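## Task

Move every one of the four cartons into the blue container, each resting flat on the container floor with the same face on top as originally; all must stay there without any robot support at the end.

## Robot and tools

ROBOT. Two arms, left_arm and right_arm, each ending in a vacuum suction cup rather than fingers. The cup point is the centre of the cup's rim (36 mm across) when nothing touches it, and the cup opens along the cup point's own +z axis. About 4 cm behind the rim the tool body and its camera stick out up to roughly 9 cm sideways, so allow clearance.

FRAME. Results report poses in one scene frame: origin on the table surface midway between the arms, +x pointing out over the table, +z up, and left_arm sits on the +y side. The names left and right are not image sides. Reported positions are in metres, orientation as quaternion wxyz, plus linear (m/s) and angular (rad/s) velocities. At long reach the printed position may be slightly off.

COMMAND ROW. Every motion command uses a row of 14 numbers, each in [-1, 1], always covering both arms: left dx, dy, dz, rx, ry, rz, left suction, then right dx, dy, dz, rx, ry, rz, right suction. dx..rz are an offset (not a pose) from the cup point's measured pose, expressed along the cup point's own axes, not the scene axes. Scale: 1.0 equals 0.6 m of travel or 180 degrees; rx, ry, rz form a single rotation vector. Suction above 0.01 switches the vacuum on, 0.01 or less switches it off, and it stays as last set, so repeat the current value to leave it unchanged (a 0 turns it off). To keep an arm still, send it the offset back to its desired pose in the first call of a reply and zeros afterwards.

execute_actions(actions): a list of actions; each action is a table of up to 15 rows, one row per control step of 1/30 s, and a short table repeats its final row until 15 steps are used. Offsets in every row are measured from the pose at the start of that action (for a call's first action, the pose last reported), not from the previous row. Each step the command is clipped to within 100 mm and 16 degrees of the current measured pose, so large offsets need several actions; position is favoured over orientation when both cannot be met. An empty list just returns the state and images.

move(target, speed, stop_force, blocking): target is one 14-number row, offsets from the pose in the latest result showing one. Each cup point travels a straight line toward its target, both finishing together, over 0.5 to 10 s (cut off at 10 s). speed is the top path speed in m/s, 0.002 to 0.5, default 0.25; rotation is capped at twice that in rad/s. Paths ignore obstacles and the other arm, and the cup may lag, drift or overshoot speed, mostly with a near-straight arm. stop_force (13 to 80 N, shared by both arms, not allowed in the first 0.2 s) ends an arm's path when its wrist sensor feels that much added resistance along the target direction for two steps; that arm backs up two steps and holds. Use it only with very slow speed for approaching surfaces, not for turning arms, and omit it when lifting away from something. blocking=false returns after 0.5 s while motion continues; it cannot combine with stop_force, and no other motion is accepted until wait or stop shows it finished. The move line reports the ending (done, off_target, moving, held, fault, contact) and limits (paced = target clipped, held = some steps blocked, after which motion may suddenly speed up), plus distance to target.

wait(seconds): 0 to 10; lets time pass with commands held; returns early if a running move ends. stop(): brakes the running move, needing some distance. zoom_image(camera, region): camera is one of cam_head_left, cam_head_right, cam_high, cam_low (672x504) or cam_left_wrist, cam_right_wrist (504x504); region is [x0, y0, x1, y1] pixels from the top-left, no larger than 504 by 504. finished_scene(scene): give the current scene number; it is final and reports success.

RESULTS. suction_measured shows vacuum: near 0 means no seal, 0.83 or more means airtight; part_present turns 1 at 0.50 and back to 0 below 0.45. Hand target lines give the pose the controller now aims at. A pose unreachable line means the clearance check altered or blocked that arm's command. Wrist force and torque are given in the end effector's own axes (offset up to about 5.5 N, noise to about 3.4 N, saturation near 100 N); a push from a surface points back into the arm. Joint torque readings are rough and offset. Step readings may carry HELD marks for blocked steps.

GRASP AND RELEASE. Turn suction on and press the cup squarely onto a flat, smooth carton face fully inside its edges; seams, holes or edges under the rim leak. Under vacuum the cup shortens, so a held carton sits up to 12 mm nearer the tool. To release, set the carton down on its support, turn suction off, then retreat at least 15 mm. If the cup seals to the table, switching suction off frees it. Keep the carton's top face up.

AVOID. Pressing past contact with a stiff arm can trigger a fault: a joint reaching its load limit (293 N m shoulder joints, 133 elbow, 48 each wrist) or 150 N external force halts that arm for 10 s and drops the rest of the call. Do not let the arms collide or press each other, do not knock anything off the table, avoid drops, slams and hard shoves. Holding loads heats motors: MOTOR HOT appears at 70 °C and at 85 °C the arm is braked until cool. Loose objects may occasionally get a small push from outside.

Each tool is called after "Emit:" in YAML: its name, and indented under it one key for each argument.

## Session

Emit:
execute_actions:
  actions: []

Scene clock: 0.00 s.
left_arm: end_effector_position=(+0.5897, +0.3652, +0.2002) suction_measured=0.00 part_present=0 end_effector_quat_wxyz=(+0.001, -0.169, +0.986, -0.001) end_effector_velocity=(-0.000, +0.000, +0.000) end_effector_angular_velocity=(+0.001, -0.000, +0.000) | right_arm: end_effector_position=(+0.6756, -0.6273, +0.1987) suction_measured=0.00 part_present=0 end_effector_quat_wxyz=(-0.001, +0.261, +0.965, -0.000) end_effector_velocity=(+0.000, -0.000, +0.000) end_effector_angular_velocity=(-0.000, -0.001, -0.002)
Joint positions: left_arm=[-0.282 -1.558  2.144 -2.159 -1.571  2.337] | right_arm=[-0.281 -1.556  2.143 -2.157 -1.572 -2.898]
Joint velocities: left_arm=[ 0.    -0.     0.     0.     0.001 -0.   ] | right_arm=[-0.001 -0.     0.    -0.001  0.     0.001]
Joint torques (N m, as the arm reports them, + toward a larger angle): no reading
Wrist force (N, on the end effector, along its own x y z axes, offset not removed): no reading
Wrist torque (N m, same axes, about the end effector's origin, offset not removed): no reading
Hand target (left_arm): +0.590, +0.365, +0.200; +0.001, -0.169, +0.986, -0.001
Hand target (right_arm): +0.676, -0.627, +0.199; -0.001, +0.261, +0.965, -0.000

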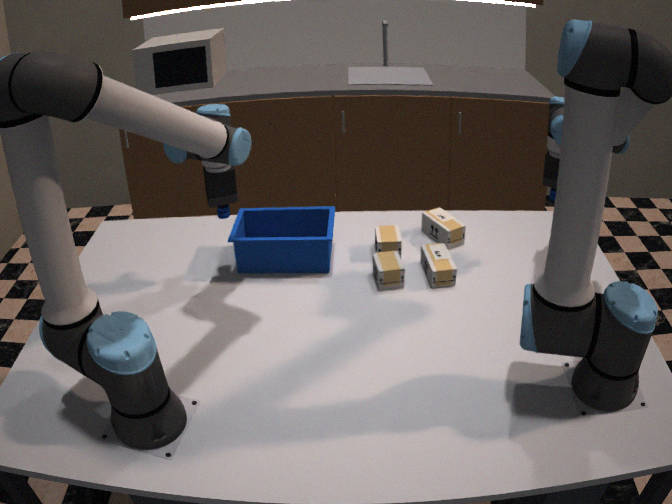

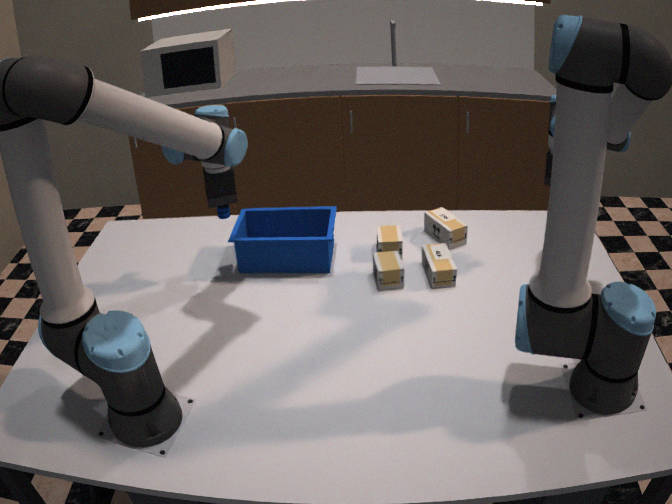

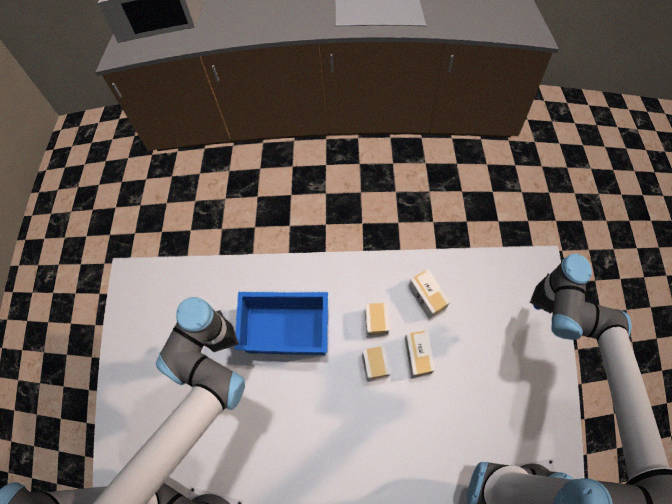

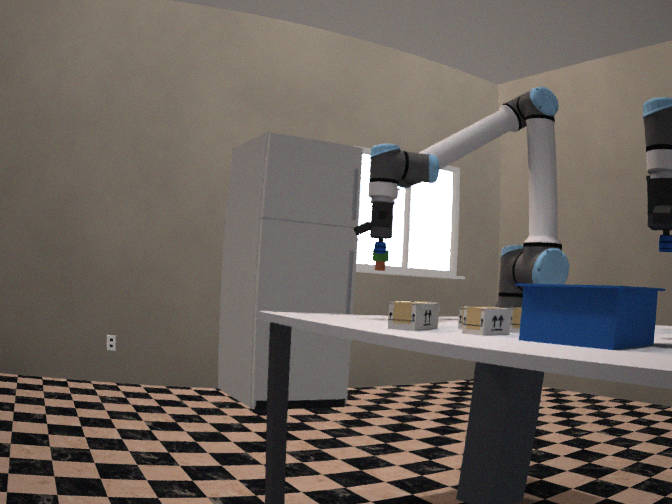

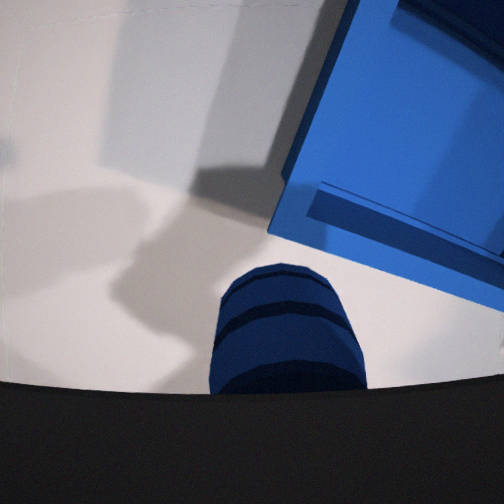

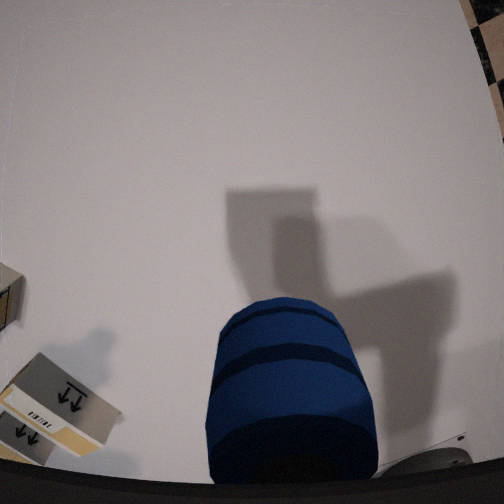

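Emit:
zoom_image:
  camera: "cam_high"
  region: [220, 250, 470, 400]

Region (220, 250, 470, 400) of cam_high's 672x504 image, scaled by 2.016, with more detail than that image has; it fills the top 302 rows of this view, and the rest is white.

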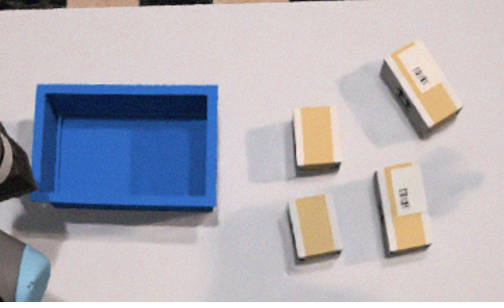

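Emit:
move:
  target: [-0.075,-0.322,-0.1,0,0,0.608,0,0,0,0,0,0,0,0]
  speed: 0.5

Scene clock: 21.23 s.
left_arm: end_effector_position=(+0.6963, +0.1981, +0.2604) suction_measured=0.00 part_present=0 end_effector_quat_wxyz=(+0.001, +0.707, +0.708, +0.000) end_effector_velocity=(+0.001, -0.001, +0.000) end_effector_angular_velocity=(+0.001, +0.001, -0.012) | right_arm: end_effector_position=(+0.6756, -0.6273, +0.1987) suction_measured=0.00 part_present=0 end_effector_quat_wxyz=(-0.001, +0.261, +0.965, -0.000) end_effector_velocity=(+0.001, +0.000, +0.000) end_effector_angular_velocity=(+0.000, -0.002, +0.001)
Joint positions: left_arm=[-0.414 -1.372  1.813 -2.014 -1.571  4.114] | right_arm=[-0.281 -1.556  2.143 -2.157 -1.572 -2.898]
Joint velocities: left_arm=[-0.     0.002 -0.003  0.002 -0.     0.012] | right_arm=[ 0.    -0.    -0.001 -0.001  0.    -0.001]
Joint torques (N m, as the arm reports them, + toward a larger angle): left_arm=[-13.31 -44.87 -50.57  -0.22  -1.98   1.93] | right_arm=[  0.75 -41.83 -37.62  -4.45  -0.25   0.08]
Wrist force (N, on the end effector, along its own x y z axes, offset not removed): left_arm=[-1.1 0.4 2.0] | right_arm=[3.0 -1.1 0.6]
Wrist torque (N m, same axes, about the end effector's origin, offset not removed): left_arm=[0.22 -0.07 -0.06] | right_arm=[-0.41 -0.75 0.00]
Hand target (left_arm): +0.696, +0.198, +0.260; +0.001, +0.707, +0.707, +0.000
Hand target (right_arm): +0.676, -0.627, +0.199; -0.001, +0.261, +0.965, -0.000
Off the commanded pose (left_arm): 0.000 m, 0 deg.
Off the commanded pose (right_arm): 0.000 m, 0 deg.
move: done

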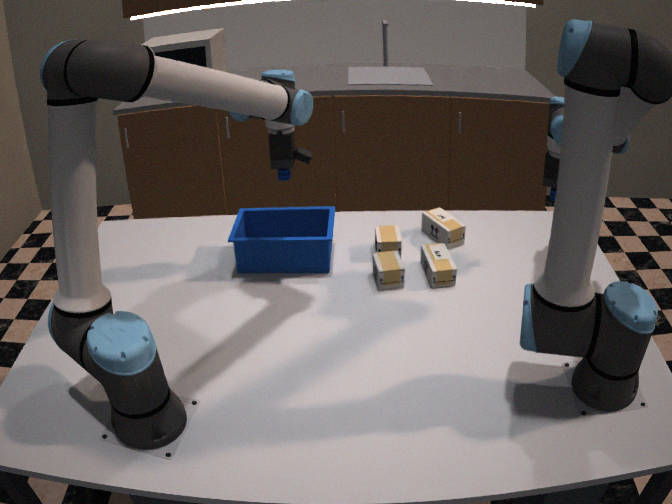

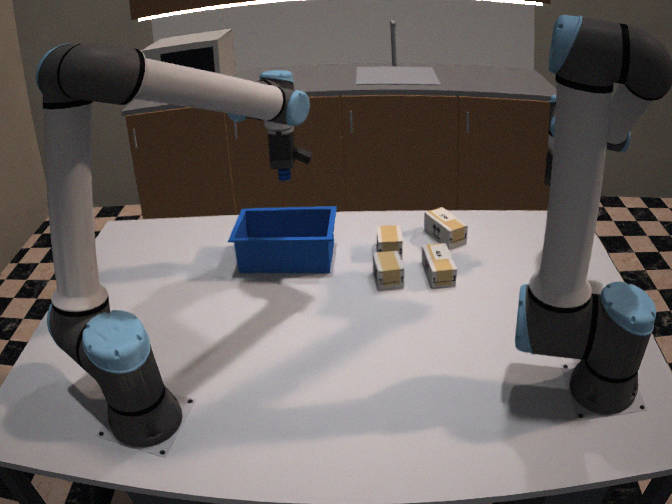

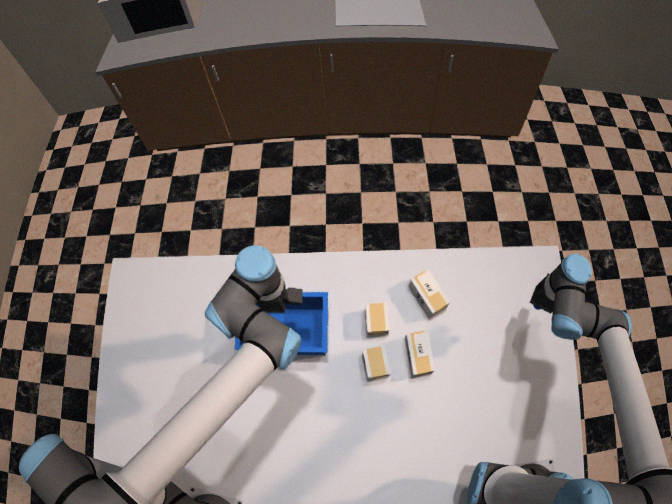

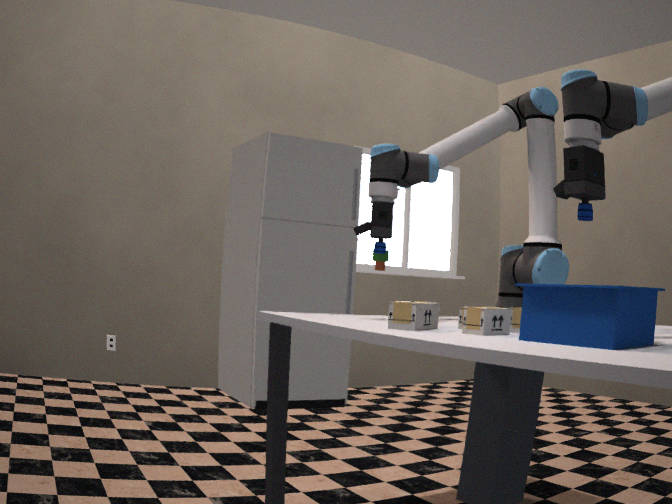

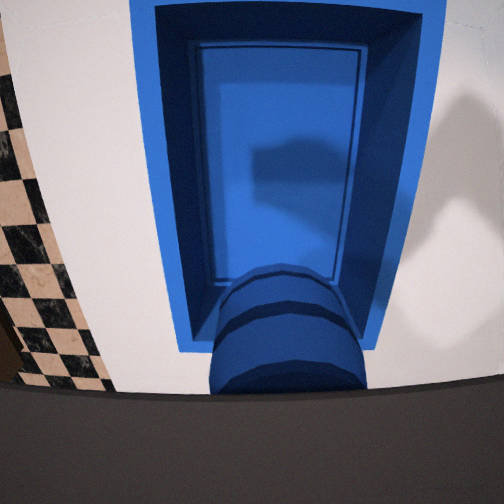

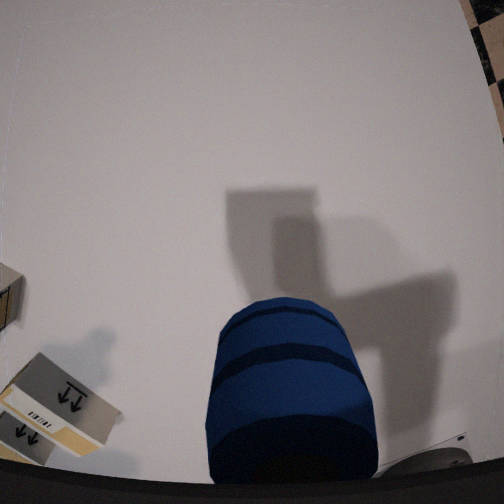

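Emit:
move:
  target: [-0.512,0.022,0.11,0,0,-0.5,0,0,0,0,0,0,0,0]
  speed: 0.5

Scene clock: 38.37 s.
left_arm: end_effector_position=(+0.7099, -0.1090, +0.1947) suction_measured=0.00 part_present=0 end_effector_quat_wxyz=(+0.001, -0.000, +1.000, -0.001) end_effector_velocity=(+0.000, -0.001, -0.000) end_effector_angular_velocity=(+0.001, +0.000, +0.009) | right_arm: end_effector_position=(+0.6756, -0.6273, +0.1987) suction_measured=0.00 part_present=0 end_effector_quat_wxyz=(-0.001, +0.261, +0.965, -0.000) end_effector_velocity=(-0.000, +0.000, -0.000) end_effector_angular_velocity=(+0.000, +0.000, -0.000)
Joint positions: left_arm=[-0.676 -1.072  1.519 -2.021 -1.571  2.282] | right_arm=[-0.281 -1.556  2.143 -2.157 -1.572 -2.898]
Joint velocities: left_arm=[-0.001  0.002 -0.003  0.002  0.    -0.01 ] | right_arm=[ 0.  0. -0.  0. -0.  0.]
Joint torques (N m, as the arm reports them, + toward a larger angle): left_arm=[-11.3  -71.17 -51.03  -0.26   2.22  -2.16] | right_arm=[  1.51 -42.46 -35.95  -3.54  -0.07   0.19]
Wrist force (N, on the end effector, along its own x y z axes, offset not removed): left_arm=[0.8 -1.2 -1.4] | right_arm=[4.4 -1.7 -2.2]
Wrist torque (N m, same axes, about the end effector's origin, offset not removed): left_arm=[-0.10 -0.33 -0.11] | right_arm=[-0.32 -0.92 0.05]
Hand target (left_arm): +0.710, -0.109, +0.195; +0.001, -0.001, +1.000, -0.001
Hand target (right_arm): +0.676, -0.627, +0.199; -0.001, +0.261, +0.965, -0.000
Off the commanded pose (left_arm): 0.000 m, 0 deg.
Off the commanded pose (right_arm): 0.000 m, 0 deg.
move: done

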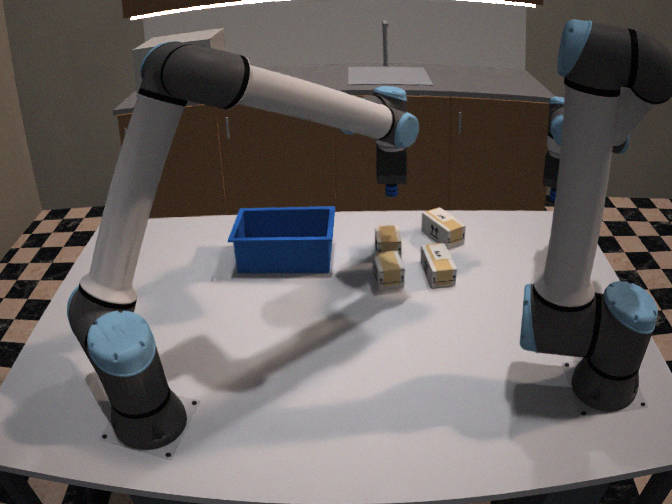

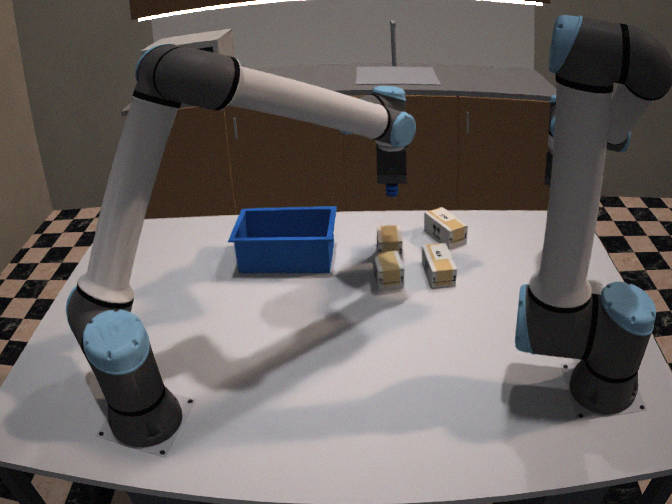

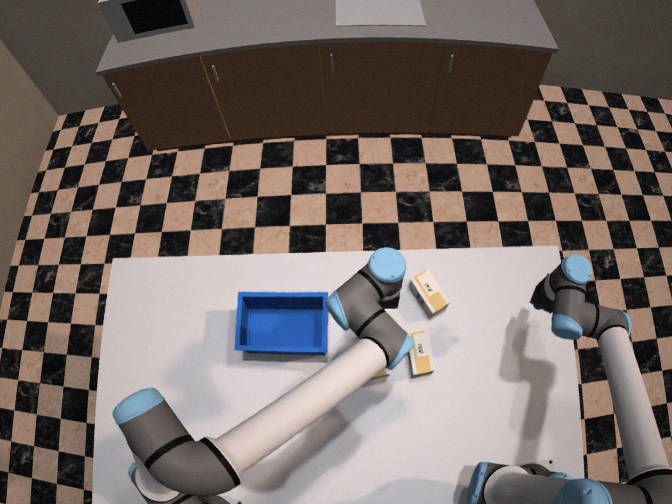

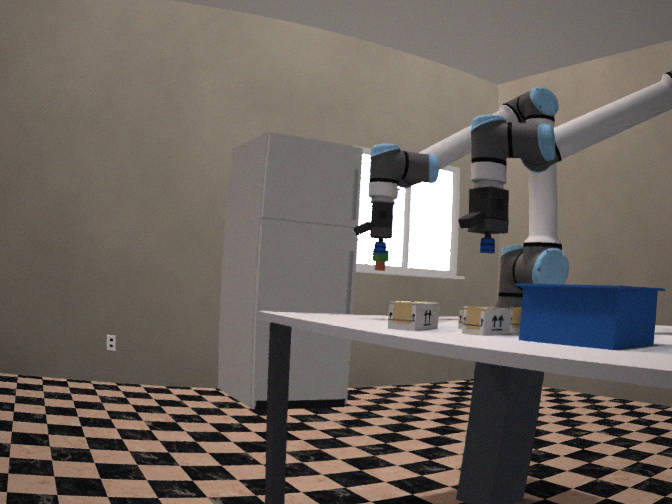

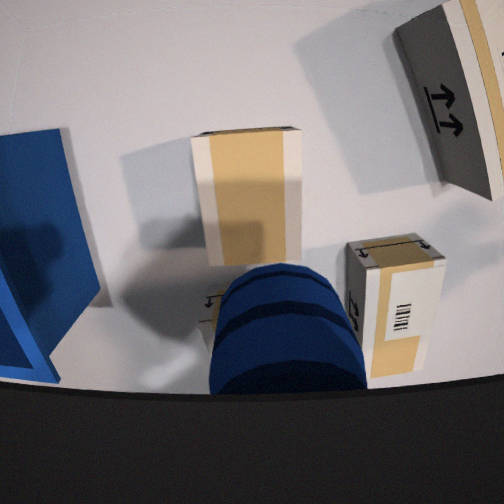

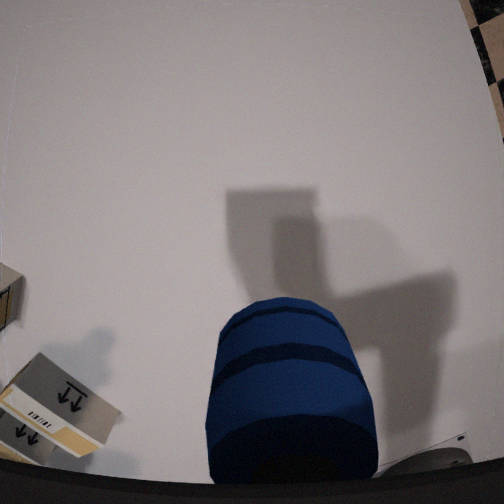

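Emit:
move:
  target: [0,0.01,0.21,0,0,-0.033,0,0,0,0,0,0,0,0]
  speed: 0.3

Emit:
move:
  target: [0,0,0.06,0,0,0,1,0,0,0,0,0,0,0]
  speed: 0.02
  stop_force: 13

Scene clock: 45.30 s.
left_arm: end_effector_position=(+0.7101, -0.1032, +0.0689) suction_measured=0.00 part_present=0 end_effector_quat_wxyz=(+0.001, -0.052, +0.999, -0.001) end_effector_velocity=(-0.000, -0.000, -0.002) end_effector_angular_velocity=(+0.000, +0.001, +0.000) | right_arm: end_effector_position=(+0.6756, -0.6273, +0.1987) suction_measured=0.00 part_present=0 end_effector_quat_wxyz=(-0.001, +0.261, +0.965, -0.000) end_effector_velocity=(-0.000, -0.000, -0.000) end_effector_angular_velocity=(+0.000, +0.001, +0.000)
Joint positions: left_arm=[-0.672 -0.971  1.609 -2.212 -1.571  2.183] | right_arm=[-0.281 -1.556  2.143 -2.157 -1.572 -2.898]
Joint velocities: left_arm=[-0.     0.001  0.001 -0.002 -0.    -0.   ] | right_arm=[-0.     0.    -0.     0.001 -0.    -0.   ]
Joint torques (N m, as the arm reports them, + toward a larger angle): left_arm=[ 12.33 -72.72 -29.33  -8.19   1.91  -2.88] | right_arm=[ -0.89 -43.92 -37.68  -3.99  -0.1    0.19]
Wrist force (N, on the end effector, along its own x y z axes, offset not removed): left_arm=[-1.5 -1.1 1.5] | right_arm=[-0.7 -4.1 -4.0]
Wrist torque (N m, same axes, about the end effector's origin, offset not removed): left_arm=[-0.06 0.08 -0.12] | right_arm=[-0.78 -0.16 -0.03]
Hand target (left_arm): +0.710, -0.103, +0.069; +0.001, -0.052, +0.999, -0.001
Hand target (right_arm): +0.676, -0.627, +0.199; -0.001, +0.261, +0.965, -0.000
Off the commanded pose (left_arm): 0.000 m, 0 deg.
Off the commanded pose (right_arm): 0.000 m, 0 deg.
move: done

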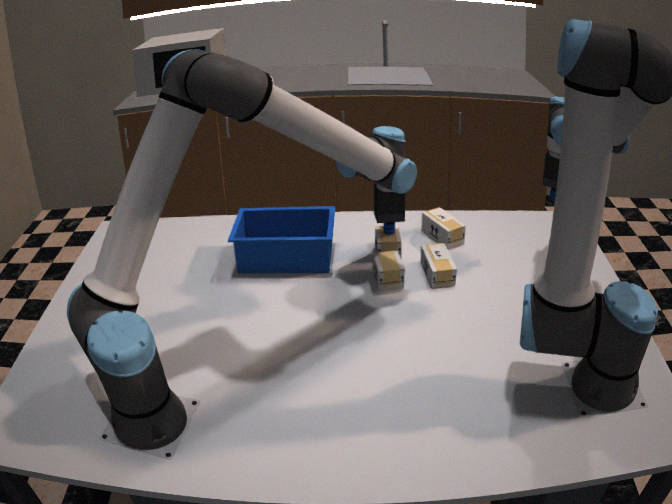

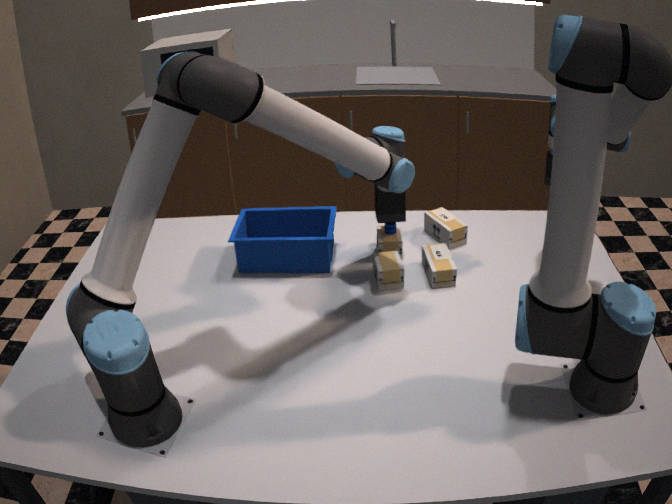

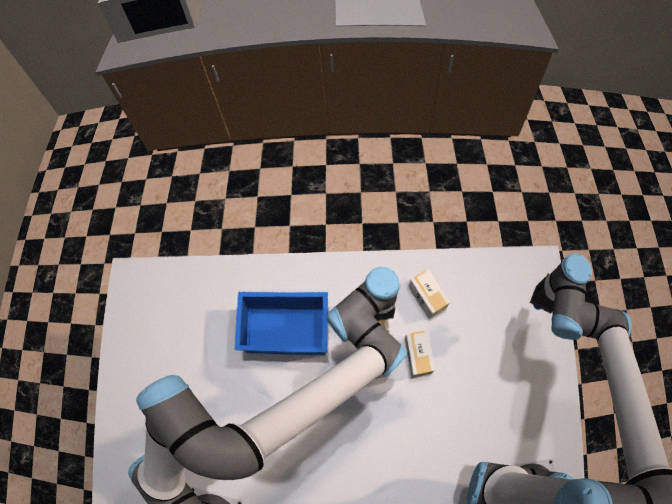

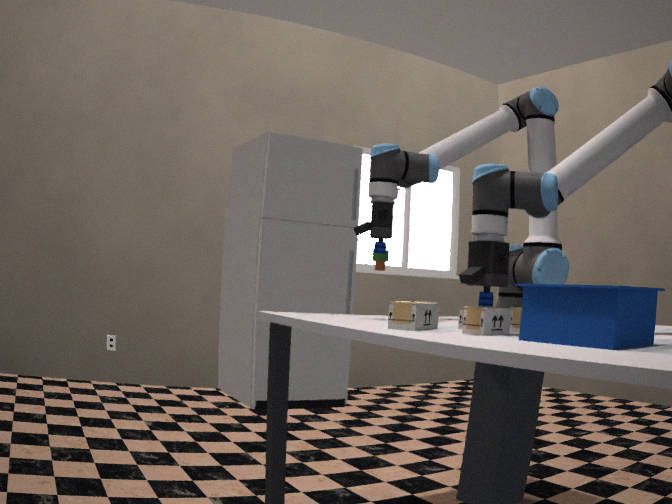

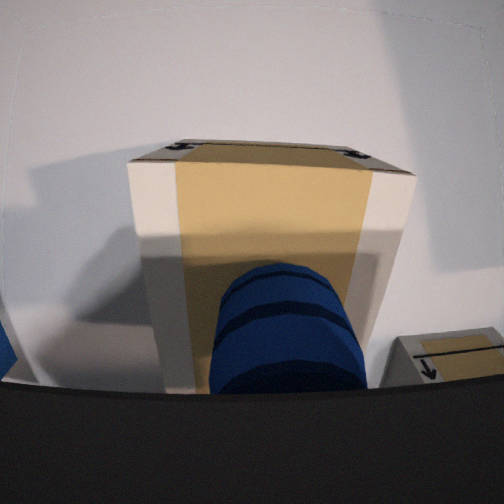

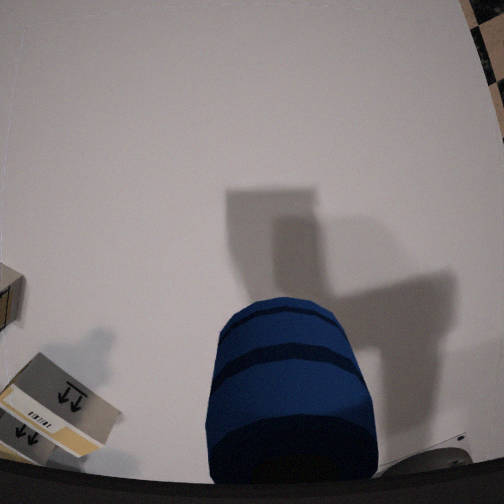

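Scene clock: 46.50 s.
left_arm: end_effector_position=(+0.7101, -0.1032, +0.0526) suction_measured=0.91 part_present=1 end_effector_quat_wxyz=(+0.001, -0.052, +0.999, -0.001) end_effector_velocity=(-0.001, +0.001, +0.002) end_effector_angular_velocity=(+0.003, +0.004, +0.000) | right_arm: end_effector_position=(+0.6756, -0.6273, +0.1987) suction_measured=0.00 part_present=0 end_effector_quat_wxyz=(-0.001, +0.261, +0.965, -0.000) end_effector_velocity=(+0.000, -0.000, +0.000) end_effector_angular_velocity=(-0.000, -0.001, +0.001)
Joint positions: left_arm=[-0.672 -0.955  1.617 -2.236 -1.571  2.183] | right_arm=[-0.281 -1.556  2.143 -2.157 -1.572 -2.898]
Joint velocities: left_arm=[ 0.    -0.003 -0.001  0.009 -0.     0.   ] | right_arm=[-0.    -0.    -0.    -0.001  0.    -0.001]
Joint torques (N m, as the arm reports them, + toward a larger angle): left_arm=[  9.3  -87.07 -35.09  -0.82   0.76   2.34] | right_arm=[  1.68 -41.58 -36.52  -4.05   0.5    0.14]
Wrist force (N, on the end effector, along its own x y z axes, offset not removed): left_arm=[11.2 9.7 -34.0] | right_arm=[-0.8 -3.1 1.6]
Wrist torque (N m, same axes, about the end effector's origin, offset not removed): left_arm=[-0.06 -0.51 -0.28] | right_arm=[-0.75 -0.02 0.00]
Hand target (left_arm): +0.710, -0.103, +0.053; +0.001, -0.052, +0.999, -0.001
Hand target (right_arm): +0.676, -0.627, +0.199; -0.001, +0.261, +0.965, -0.000
Off the commanded pose (left_arm): 0.020 m, 0 deg.
Off the commanded pose (right_arm): 0.000 m, 0 deg.
move: contact (left_arm)

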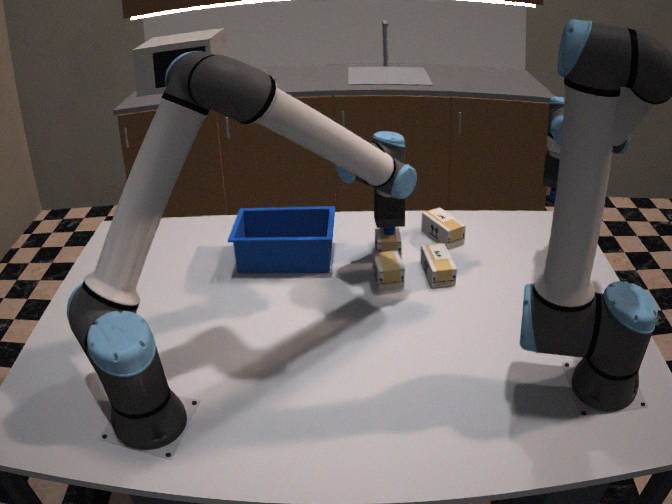

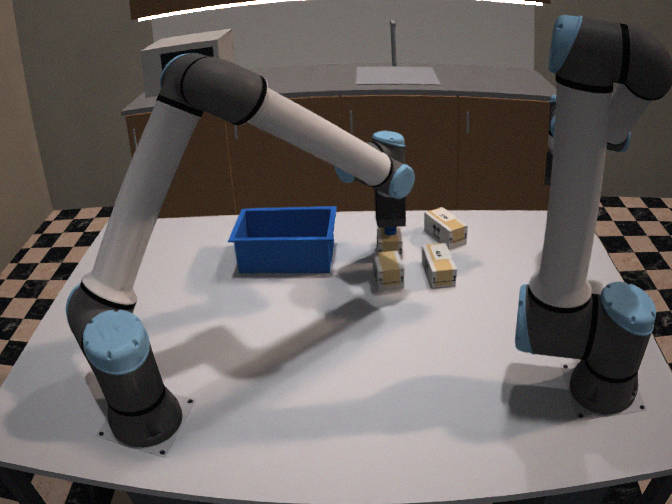

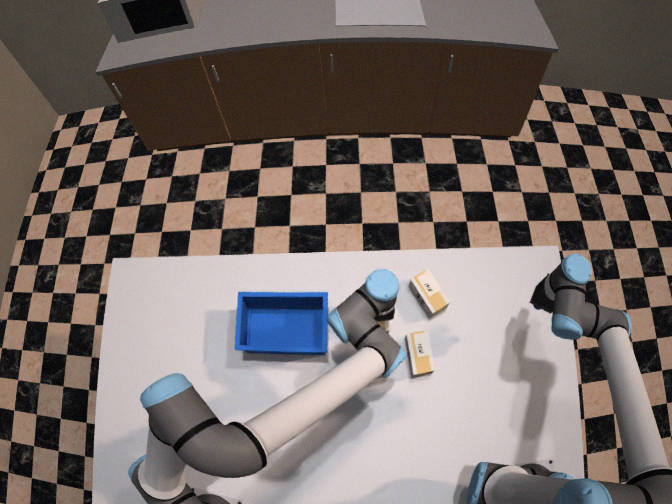

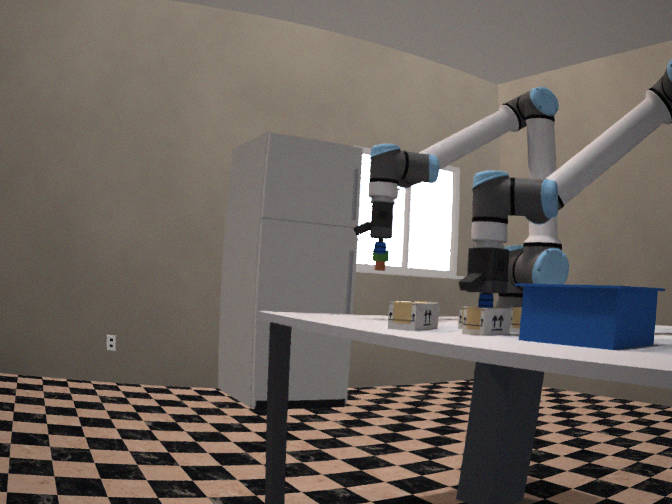

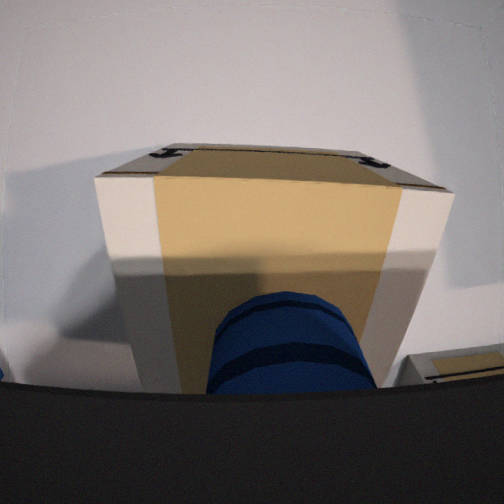

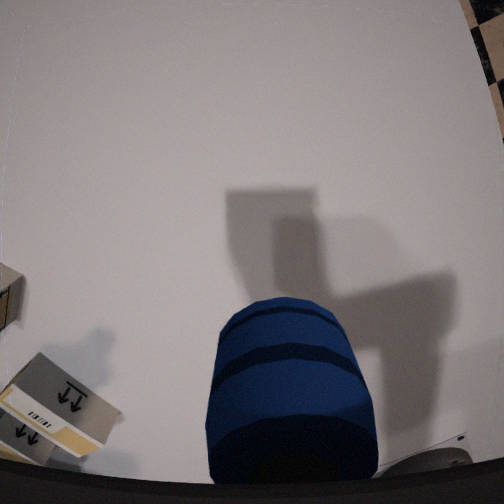

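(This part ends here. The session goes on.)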